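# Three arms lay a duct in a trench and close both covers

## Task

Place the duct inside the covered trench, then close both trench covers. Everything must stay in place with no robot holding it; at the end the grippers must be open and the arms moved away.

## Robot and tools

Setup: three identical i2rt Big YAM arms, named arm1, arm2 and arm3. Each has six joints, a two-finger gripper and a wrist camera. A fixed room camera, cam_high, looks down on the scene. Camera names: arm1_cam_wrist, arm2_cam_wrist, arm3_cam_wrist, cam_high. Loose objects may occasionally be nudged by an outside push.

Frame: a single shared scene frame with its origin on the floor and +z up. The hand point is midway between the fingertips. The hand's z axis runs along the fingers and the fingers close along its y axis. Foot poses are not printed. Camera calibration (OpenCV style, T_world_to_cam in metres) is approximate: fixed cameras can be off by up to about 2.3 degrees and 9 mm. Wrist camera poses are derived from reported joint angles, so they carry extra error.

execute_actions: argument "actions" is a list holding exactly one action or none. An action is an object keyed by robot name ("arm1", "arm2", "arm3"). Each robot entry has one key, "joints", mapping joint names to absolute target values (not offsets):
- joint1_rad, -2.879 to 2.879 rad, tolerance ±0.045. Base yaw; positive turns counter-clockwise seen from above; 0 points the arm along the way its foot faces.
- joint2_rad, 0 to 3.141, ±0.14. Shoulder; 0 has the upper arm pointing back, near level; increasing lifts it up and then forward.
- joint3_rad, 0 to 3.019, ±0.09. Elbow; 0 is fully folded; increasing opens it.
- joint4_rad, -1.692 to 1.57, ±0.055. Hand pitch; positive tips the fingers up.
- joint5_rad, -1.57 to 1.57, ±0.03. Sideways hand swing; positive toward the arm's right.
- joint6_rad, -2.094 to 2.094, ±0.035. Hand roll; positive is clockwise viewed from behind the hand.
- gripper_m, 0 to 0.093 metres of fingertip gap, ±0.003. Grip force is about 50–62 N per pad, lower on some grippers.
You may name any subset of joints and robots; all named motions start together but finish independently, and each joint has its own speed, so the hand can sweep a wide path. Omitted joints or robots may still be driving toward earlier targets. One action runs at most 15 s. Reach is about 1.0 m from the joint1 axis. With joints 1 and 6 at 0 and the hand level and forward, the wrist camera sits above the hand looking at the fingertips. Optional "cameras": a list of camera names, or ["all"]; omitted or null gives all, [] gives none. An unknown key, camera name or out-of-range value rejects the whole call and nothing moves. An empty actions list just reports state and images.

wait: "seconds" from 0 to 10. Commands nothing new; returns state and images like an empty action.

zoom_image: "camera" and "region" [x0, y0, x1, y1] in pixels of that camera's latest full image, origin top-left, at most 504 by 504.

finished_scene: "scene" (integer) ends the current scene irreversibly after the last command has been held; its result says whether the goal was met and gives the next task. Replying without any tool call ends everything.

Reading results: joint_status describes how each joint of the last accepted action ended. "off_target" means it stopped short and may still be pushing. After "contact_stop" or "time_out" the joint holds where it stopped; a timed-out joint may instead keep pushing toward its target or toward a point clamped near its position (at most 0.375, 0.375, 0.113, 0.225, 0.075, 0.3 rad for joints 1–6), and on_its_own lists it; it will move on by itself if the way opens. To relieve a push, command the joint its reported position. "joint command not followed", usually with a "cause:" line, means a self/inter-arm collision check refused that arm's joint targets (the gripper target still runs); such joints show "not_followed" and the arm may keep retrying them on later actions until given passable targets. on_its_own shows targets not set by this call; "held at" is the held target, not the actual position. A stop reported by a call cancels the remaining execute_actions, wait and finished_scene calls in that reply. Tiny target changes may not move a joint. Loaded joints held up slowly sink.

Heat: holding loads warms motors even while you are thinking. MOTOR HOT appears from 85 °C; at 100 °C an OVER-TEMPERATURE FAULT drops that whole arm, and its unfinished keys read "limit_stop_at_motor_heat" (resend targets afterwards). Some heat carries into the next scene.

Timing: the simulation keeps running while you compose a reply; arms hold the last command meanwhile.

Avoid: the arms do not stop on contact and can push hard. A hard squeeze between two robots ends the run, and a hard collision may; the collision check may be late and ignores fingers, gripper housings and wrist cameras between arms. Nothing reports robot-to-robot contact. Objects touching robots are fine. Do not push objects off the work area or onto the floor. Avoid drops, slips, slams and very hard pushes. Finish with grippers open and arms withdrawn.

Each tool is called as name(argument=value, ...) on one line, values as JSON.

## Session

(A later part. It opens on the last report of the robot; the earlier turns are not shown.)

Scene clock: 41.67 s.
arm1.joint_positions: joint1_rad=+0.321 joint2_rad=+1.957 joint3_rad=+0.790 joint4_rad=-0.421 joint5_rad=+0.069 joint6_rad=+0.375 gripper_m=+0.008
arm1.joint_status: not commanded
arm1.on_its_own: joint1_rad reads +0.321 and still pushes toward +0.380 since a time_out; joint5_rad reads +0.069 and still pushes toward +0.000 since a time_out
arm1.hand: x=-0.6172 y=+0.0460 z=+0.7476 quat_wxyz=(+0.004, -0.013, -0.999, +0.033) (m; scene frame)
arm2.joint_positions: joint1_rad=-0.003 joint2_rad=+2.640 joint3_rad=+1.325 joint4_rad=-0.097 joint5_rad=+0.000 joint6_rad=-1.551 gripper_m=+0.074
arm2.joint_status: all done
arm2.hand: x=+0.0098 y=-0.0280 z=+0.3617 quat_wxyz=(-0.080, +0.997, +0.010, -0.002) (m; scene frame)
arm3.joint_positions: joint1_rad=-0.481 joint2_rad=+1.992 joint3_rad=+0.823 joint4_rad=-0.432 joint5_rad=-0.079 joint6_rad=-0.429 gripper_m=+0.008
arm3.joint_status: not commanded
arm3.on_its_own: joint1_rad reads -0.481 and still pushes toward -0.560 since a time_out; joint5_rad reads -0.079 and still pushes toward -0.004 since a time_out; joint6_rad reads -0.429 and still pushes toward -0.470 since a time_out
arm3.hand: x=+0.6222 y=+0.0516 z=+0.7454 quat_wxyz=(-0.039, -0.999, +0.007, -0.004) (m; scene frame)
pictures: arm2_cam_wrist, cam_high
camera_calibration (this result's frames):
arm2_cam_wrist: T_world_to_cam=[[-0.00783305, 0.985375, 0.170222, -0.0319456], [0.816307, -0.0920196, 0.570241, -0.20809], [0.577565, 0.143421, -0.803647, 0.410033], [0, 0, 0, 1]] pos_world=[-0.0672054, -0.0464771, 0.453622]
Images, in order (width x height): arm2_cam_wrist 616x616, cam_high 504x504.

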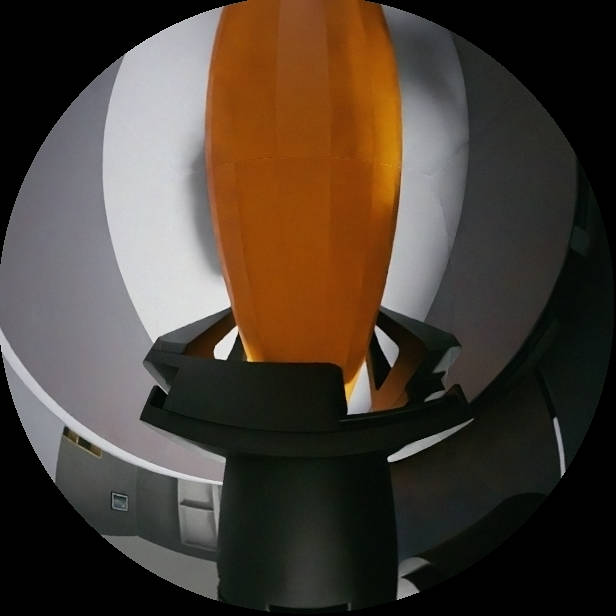

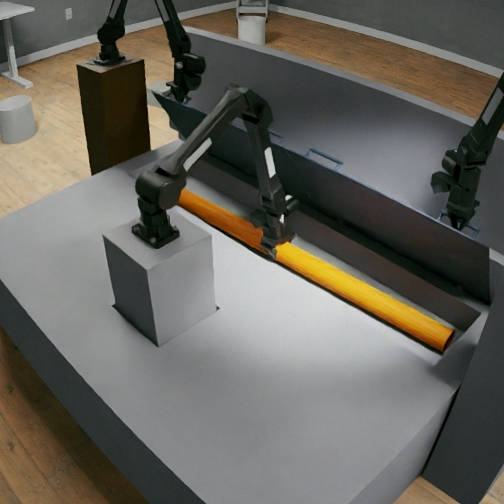

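execute_actions(actions=[{"arm2":{"joints":{"joint2_rad":2.63,"gripper_m":0.093}}}], cameras=[])

execute_actions(actions=[{"arm2":{"joints":{"joint2_rad":2.40,"joint3_rad":1.19,"joint4_rad":-0.2}}}], cameras=[])

execute_actions(actions=[{"arm2":{"joints":{"joint2_rad":1.8,"joint3_rad":0.5,"joint4_rad":-0.3}}}], cameras=["arm2_cam_wrist","cam_high"])

Scene clock: 42.70 s.
arm1.joint_positions: joint1_rad=+0.321 joint2_rad=+1.957 joint3_rad=+0.790 joint4_rad=-0.421 joint5_rad=+0.069 joint6_rad=+0.375 gripper_m=+0.008
arm1.joint_status: not commanded
arm1.on_its_own: joint1_rad reads +0.321 and still pushes toward +0.380 since a time_out; joint5_rad reads +0.069 and still pushes toward +0.000 since a time_out
arm1.hand: x=-0.6172 y=+0.0460 z=+0.7476 quat_wxyz=(+0.004, -0.013, -0.999, +0.033) (m; scene frame)
arm2.joint_positions: joint1_rad=-0.003 joint2_rad=+2.640 joint3_rad=+1.332 joint4_rad=-0.084 joint5_rad=+0.000 joint6_rad=-1.551 gripper_m=+0.093
arm2.joint_status: all done
arm2.hand: x=+0.0095 y=-0.0214 z=+0.3627 quat_wxyz=(-0.089, +0.996, +0.010, -0.003) (m; scene frame)
arm3.joint_positions: joint1_rad=-0.481 joint2_rad=+1.992 joint3_rad=+0.823 joint4_rad=-0.432 joint5_rad=-0.079 joint6_rad=-0.429 gripper_m=+0.008
arm3.joint_status: not commanded
arm3.on_its_own: joint1_rad reads -0.481 and still pushes toward -0.560 since a time_out; joint5_rad reads -0.079 and still pushes toward -0.004 since a time_out; joint6_rad reads -0.429 and still pushes toward -0.470 since a time_out
arm3.hand: x=+0.6222 y=+0.0516 z=+0.7454 quat_wxyz=(-0.039, -0.999, +0.007, -0.004) (m; scene frame)
pictures: none
No camera images: the call's "cameras" was empty. Leave "cameras" out to get every camera's image.

Scene clock: 43.90 s.
arm1.joint_positions: joint1_rad=+0.321 joint2_rad=+1.957 joint3_rad=+0.790 joint4_rad=-0.421 joint5_rad=+0.069 joint6_rad=+0.375 gripper_m=+0.008
arm1.joint_status: not commanded
arm1.on_its_own: joint1_rad reads +0.321 and still pushes toward +0.380 since a time_out; joint5_rad reads +0.069 and still pushes toward +0.000 since a time_out
arm1.hand: x=-0.6172 y=+0.0460 z=+0.7476 quat_wxyz=(+0.004, -0.013, -0.999, +0.033) (m; scene frame)
arm2.joint_positions: joint1_rad=-0.003 joint2_rad=+2.394 joint3_rad=+1.192 joint4_rad=-0.195 joint5_rad=+0.000 joint6_rad=-1.551 gripper_m=+0.093
arm2.joint_status: all done
arm2.hand: x=+0.0097 y=-0.0245 z=+0.4606 quat_wxyz=(-0.087, +0.996, +0.010, -0.003) (m; scene frame)
arm3.joint_positions: joint1_rad=-0.481 joint2_rad=+1.992 joint3_rad=+0.823 joint4_rad=-0.432 joint5_rad=-0.079 joint6_rad=-0.429 gripper_m=+0.008
arm3.joint_status: not commanded
arm3.on_its_own: joint1_rad reads -0.481 and still pushes toward -0.560 since a time_out; joint5_rad reads -0.079 and still pushes toward -0.004 since a time_out; joint6_rad reads -0.429 and still pushes toward -0.470 since a time_out
arm3.hand: x=+0.6222 y=+0.0516 z=+0.7454 quat_wxyz=(-0.039, -0.999, +0.007, -0.004) (m; scene frame)
pictures: none
No camera images: the call's "cameras" was empty. Leave "cameras" out to get every camera's image.

Scene clock: 45.43 s.
arm1.joint_positions: joint1_rad=+0.321 joint2_rad=+1.957 joint3_rad=+0.790 joint4_rad=-0.421 joint5_rad=+0.069 joint6_rad=+0.375 gripper_m=+0.008
arm1.joint_status: not commanded
arm1.on_its_own: joint1_rad reads +0.321 and still pushes toward +0.380 since a time_out; joint5_rad reads +0.069 and still pushes toward +0.000 since a time_out
arm1.hand: x=-0.6172 y=+0.0460 z=+0.7476 quat_wxyz=(+0.004, -0.013, -0.999, +0.033) (m; scene frame)
arm2.joint_positions: joint1_rad=-0.003 joint2_rad=+1.804 joint3_rad=+0.498 joint4_rad=-0.297 joint5_rad=+0.000 joint6_rad=-1.551 gripper_m=+0.093
arm2.joint_status: all done
arm2.hand: x=+0.0199 y=-0.2829 z=+0.5897 quat_wxyz=(+0.016, +1.000, +0.010, +0.001) (m; scene frame)
arm3.joint_positions: joint1_rad=-0.481 joint2_rad=+1.992 joint3_rad=+0.823 joint4_rad=-0.432 joint5_rad=-0.079 joint6_rad=-0.429 gripper_m=+0.008
arm3.joint_status: not commanded
arm3.on_its_own: joint1_rad reads -0.481 and still pushes toward -0.560 since a time_out; joint5_rad reads -0.079 and still pushes toward -0.004 since a time_out; joint6_rad reads -0.429 and still pushes toward -0.470 since a time_out
arm3.hand: x=+0.6222 y=+0.0516 z=+0.7454 quat_wxyz=(-0.039, -0.999, +0.007, -0.004) (m; scene frame)
pictures: arm2_cam_wrist, cam_high
camera_calibration (this result's frames):
arm2_cam_wrist: T_world_to_cam=[[-0.00802106, 0.999745, -0.0211121, 0.297383], [0.811905, 0.0188358, 0.583485, -0.346177], [0.583734, -0.0124609, -0.811849, 0.584629], [0, 0, 0, 1]] pos_world=[-0.0578199, -0.283502, 0.682898]
Images, in order (width x height): arm2_cam_wrist 616x616, cam_high 504x504.

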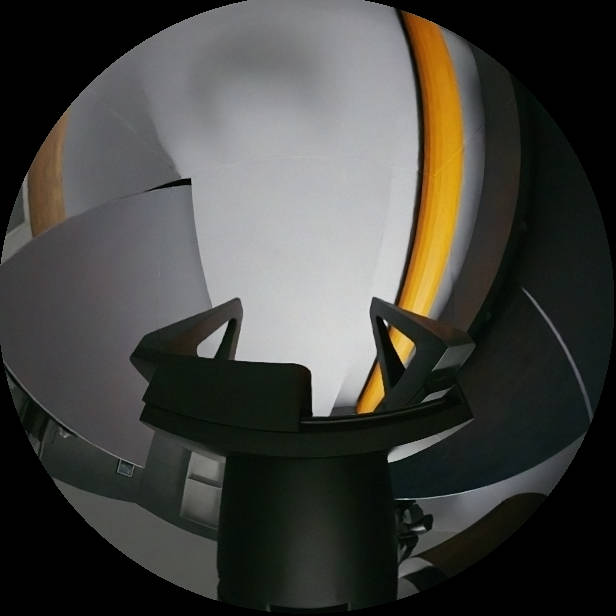

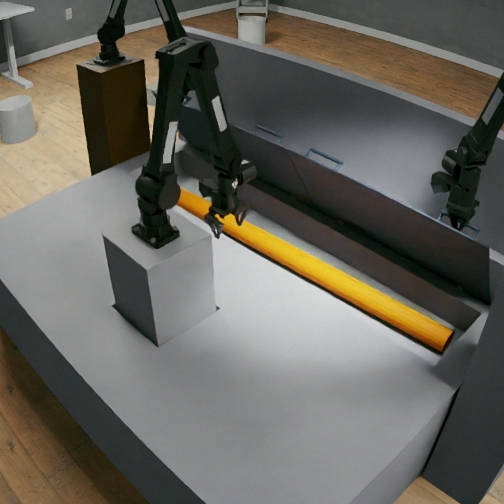

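execute_actions(actions=[{"arm1":{"joints":{"joint1_rad":-0.038,"joint2_rad":2.10,"joint3_rad":0.745,"joint4_rad":-0.135,"joint5_rad":0,"joint6_rad":0.015}},"arm3":{"joints":{"joint1_rad":-0.14,"joint2_rad":2.12,"joint3_rad":0.75,"joint4_rad":-0.11,"joint5_rad":0,"joint6_rad":-0.09}},"arm2":{"joints":{"joint2_rad":1.2}}}], cameras=[])

execute_actions(actions=[{"arm1":{"joints":{"joint1_rad":-0.266,"joint2_rad":2.43,"joint3_rad":0.93,"joint4_rad":0.02,"joint6_rad":-0.215}},"arm3":{"joints":{"joint1_rad":0.077,"joint2_rad":2.45,"joint3_rad":0.90,"joint4_rad":0.075,"joint6_rad":0.13}}}], cameras=["cam_high"])

Scene clock: 47.40 s.
arm1.joint_positions: joint1_rad=-0.034 joint2_rad=+2.169 joint3_rad=+0.752 joint4_rad=-0.127 joint5_rad=-0.014 joint6_rad=+0.020 gripper_m=+0.008
arm1.joint_status: all done
arm1.hand: x=-0.6172 y=-0.0700 z=+0.6702 quat_wxyz=(-0.005, -0.014, -1.000, -0.009) (m; scene frame)
arm2.joint_positions: joint1_rad=-0.003 joint2_rad=+1.198 joint3_rad=+0.498 joint4_rad=-0.297 joint5_rad=+0.000 joint6_rad=-1.551 gripper_m=+0.093
arm2.joint_status: all done
arm2.hand: x=+0.0157 y=-0.1776 z=+0.7761 quat_wxyz=(-0.283, +0.959, +0.009, -0.008) (m; scene frame)
arm3.joint_positions: joint1_rad=-0.135 joint2_rad=+2.194 joint3_rad=+0.753 joint4_rad=-0.100 joint5_rad=+0.010 joint6_rad=-0.082 gripper_m=+0.008
arm3.joint_status: all done
arm3.hand: x=+0.6208 y=-0.0631 z=+0.6668 quat_wxyz=(+0.009, -1.000, +0.006, +0.006) (m; scene frame)
pictures: none
No camera images: the call's "cameras" was empty. Leave "cameras" out to get every camera's image.

Scene clock: 48.47 s.
arm1.joint_positions: joint1_rad=-0.259 joint2_rad=+2.521 joint3_rad=+0.940 joint4_rad=+0.020 joint5_rad=-0.027 joint6_rad=-0.206 gripper_m=+0.008
arm1.joint_status: all done
arm1.hand: x=-0.6164 y=-0.1490 z=+0.5555 quat_wxyz=(+0.000, -0.013, -1.000, -0.014) (m; scene frame)
arm2.joint_positions: joint1_rad=-0.003 joint2_rad=+1.198 joint3_rad=+0.498 joint4_rad=-0.297 joint5_rad=+0.000 joint6_rad=-1.551 gripper_m=+0.093
arm2.joint_status: not commanded
arm2.hand: x=+0.0157 y=-0.1776 z=+0.7761 quat_wxyz=(-0.283, +0.959, +0.009, -0.008) (m; scene frame)
arm3.joint_positions: joint1_rad=+0.077 joint2_rad=+2.535 joint3_rad=+0.916 joint4_rad=+0.076 joint5_rad=+0.023 joint6_rad=+0.130 gripper_m=+0.008
arm3.joint_status: all done
arm3.hand: x=+0.6174 y=-0.1359 z=+0.5558 quat_wxyz=(+0.012, -1.000, +0.007, +0.007) (m; scene frame)
pictures: cam_high
Images, in order (width x height): cam_high 504x504.

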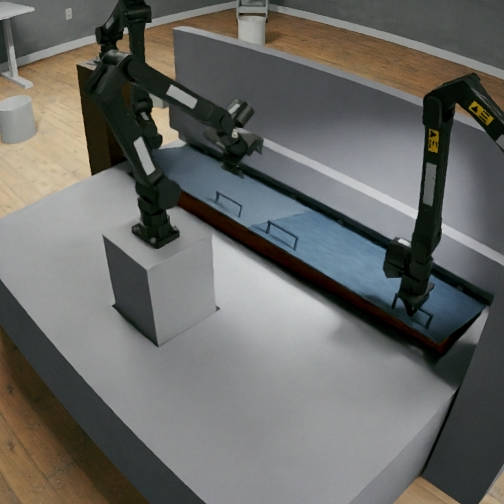

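execute_actions(actions=[{"arm1":{"joints":{"joint1_rad":-0.315,"joint2_rad":2.64,"joint3_rad":1.08,"joint4_rad":0.04,"joint6_rad":-0.26}},"arm3":{"joints":{"joint1_rad":0.13,"joint2_rad":2.66,"joint3_rad":1.06,"joint4_rad":0.088,"joint6_rad":0.178}}}], cameras=[])

execute_actions(actions=[{"arm1":{"joints":{"joint2_rad":2.74,"joint3_rad":1.13}},"arm3":{"joints":{"joint2_rad":2.755,"joint3_rad":1.11}}}], cameras=[])

execute_actions(actions=[{"arm1":{"joints":{"gripper_m":0.05}},"arm3":{"joints":{"gripper_m":0.05}}}], cameras=[])

execute_actions(actions=[{"arm1":{"joints":{"joint2_rad":2.3,"joint3_rad":0.85,"joint4_rad":-0.1}},"arm3":{"joints":{"joint2_rad":2.3,"joint3_rad":0.83,"joint4_rad":-0.1}}}], cameras=["cam_high","arm3_cam_wrist","arm1_cam_wrist"])

Scene clock: 50.00 s.
arm1.joint_positions: joint1_rad=-0.308 joint2_rad=+2.718 joint3_rad=+1.096 joint4_rad=+0.041 joint5_rad=-0.020 joint6_rad=-0.255 gripper_m=+0.008
arm1.joint_status: all done
arm1.hand: x=-0.6171 y=-0.1690 z=+0.4846 quat_wxyz=(+0.010, -0.013, -1.000, -0.013) (m; scene frame)
arm2.joint_positions: joint1_rad=-0.003 joint2_rad=+1.198 joint3_rad=+0.498 joint4_rad=-0.297 joint5_rad=+0.000 joint6_rad=-1.551 gripper_m=+0.093
arm2.joint_status: not commanded
arm2.hand: x=+0.0157 y=-0.1776 z=+0.7761 quat_wxyz=(-0.283, +0.959, +0.009, -0.008) (m; scene frame)
arm3.joint_positions: joint1_rad=+0.131 joint2_rad=+2.737 joint3_rad=+1.079 joint4_rad=+0.090 joint5_rad=+0.019 joint6_rad=+0.183 gripper_m=+0.008
arm3.joint_status: all done
arm3.hand: x=+0.6171 y=-0.1562 z=+0.4830 quat_wxyz=(+0.012, -1.000, +0.006, -0.005) (m; scene frame)
pictures: none
No camera images: the call's "cameras" was empty. Leave "cameras" out to get every camera's image.

Scene clock: 50.67 s.
arm1.joint_positions: joint1_rad=-0.311 joint2_rad=+2.766 joint3_rad=+1.137 joint4_rad=+0.042 joint5_rad=-0.013 joint6_rad=-0.258 gripper_m=+0.008
arm1.joint_status: all done
arm1.hand: x=-0.6184 y=-0.1712 z=+0.4668 quat_wxyz=(+0.014, -0.013, -1.000, -0.010) (m; scene frame)
arm2.joint_positions: joint1_rad=-0.003 joint2_rad=+1.198 joint3_rad=+0.498 joint4_rad=-0.297 joint5_rad=+0.000 joint6_rad=-1.551 gripper_m=+0.093
arm2.joint_status: not commanded
arm2.hand: x=+0.0157 y=-0.1776 z=+0.7761 quat_wxyz=(-0.283, +0.959, +0.009, -0.008) (m; scene frame)
arm3.joint_positions: joint1_rad=+0.134 joint2_rad=+2.775 joint3_rad=+1.111 joint4_rad=+0.090 joint5_rad=+0.012 joint6_rad=+0.186 gripper_m=+0.007
arm3.joint_status: all done
arm3.hand: x=+0.6183 y=-0.1582 z=+0.4690 quat_wxyz=(+0.009, -1.000, +0.006, -0.008) (m; scene frame)
pictures: none
No camera images: the call's "cameras" was empty. Leave "cameras" out to get every camera's image.

Scene clock: 51.27 s.
arm1.joint_positions: joint1_rad=-0.311 joint2_rad=+2.765 joint3_rad=+1.134 joint4_rad=+0.042 joint5_rad=-0.005 joint6_rad=-0.258 gripper_m=+0.050
arm1.joint_status: all done
arm1.hand: x=-0.6198 y=-0.1723 z=+0.4673 quat_wxyz=(+0.016, -0.013, -1.000, -0.007) (m; scene frame)
arm2.joint_positions: joint1_rad=-0.003 joint2_rad=+1.198 joint3_rad=+0.498 joint4_rad=-0.297 joint5_rad=+0.000 joint6_rad=-1.551 gripper_m=+0.093
arm2.joint_status: not commanded
arm2.hand: x=+0.0157 y=-0.1776 z=+0.7761 quat_wxyz=(-0.283, +0.959, +0.009, -0.008) (m; scene frame)
arm3.joint_positions: joint1_rad=+0.134 joint2_rad=+2.775 joint3_rad=+1.111 joint4_rad=+0.090 joint5_rad=+0.005 joint6_rad=+0.186 gripper_m=+0.050
arm3.joint_status: all done
arm3.hand: x=+0.6185 y=-0.1593 z=+0.4690 quat_wxyz=(+0.006, -1.000, +0.006, -0.009) (m; scene frame)
pictures: none
No camera images: the call's "cameras" was empty. Leave "cameras" out to get every camera's image.

Scene clock: 52.50 s.
arm1.joint_positions: joint1_rad=-0.311 joint2_rad=+2.302 joint3_rad=+0.853 joint4_rad=-0.094 joint5_rad=-0.003 joint6_rad=-0.258 gripper_m=+0.050
arm1.joint_status: all done
arm1.hand: x=-0.6108 y=-0.1752 z=+0.6299 quat_wxyz=(-0.006, -0.013, -1.000, +0.001) (m; scene frame)
arm2.joint_positions: joint1_rad=-0.003 joint2_rad=+1.198 joint3_rad=+0.498 joint4_rad=-0.297 joint5_rad=+0.000 joint6_rad=-1.551 gripper_m=+0.093
arm2.joint_status: not commanded
arm2.hand: x=+0.0157 y=-0.1776 z=+0.7761 quat_wxyz=(-0.283, +0.959, +0.009, -0.008) (m; scene frame)
arm3.joint_positions: joint1_rad=+0.134 joint2_rad=+2.296 joint3_rad=+0.832 joint4_rad=-0.091 joint5_rad=+0.005 joint6_rad=+0.186 gripper_m=+0.050
arm3.joint_status: all done
arm3.hand: x=+0.6107 y=-0.1611 z=+0.6355 quat_wxyz=(+0.004, -1.000, +0.006, +0.001) (m; scene frame)
pictures: arm1_cam_wrist, arm3_cam_wrist, cam_high
camera_calibration (this result's frames):
arm1_cam_wrist: T_world_to_cam=[[-0.0227939, -0.999737, 0.00243493, -0.189861], [-0.823792, 0.0201622, 0.566533, -0.848938], [-0.566434, 0.0109076, -0.824035, 0.298349], [0, 0, 0, 1]] pos_world=[-0.534682, -0.175949, 0.727264]
arm3_cam_wrist: T_world_to_cam=[[0.0132569, 0.999855, 0.0106588, 0.144421], [0.822262, -0.0169664, 0.568856, -0.853662], [0.568955, 0.00122304, -0.822368, 0.300036], [0, 0, 0, 1]] pos_world=[0.529312, -0.15925, 0.730811]
Images, in order (width x height): arm1_cam_wrist 616x616, arm3_cam_wrist 616x616, cam_high 504x504.

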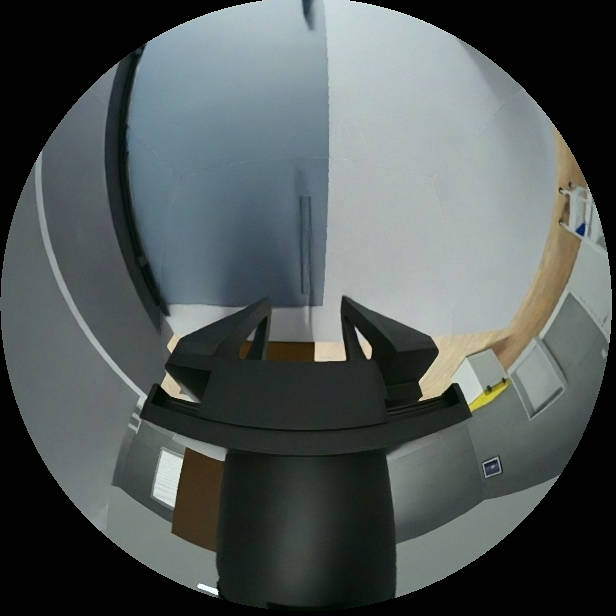

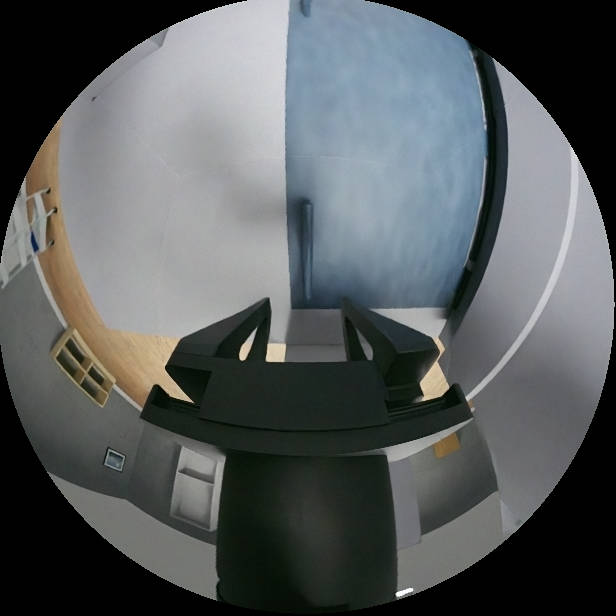

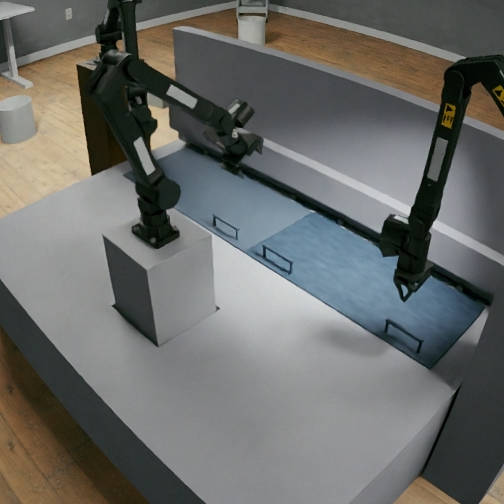

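finished_scene(scene=1)

The scene is finished: the task was done.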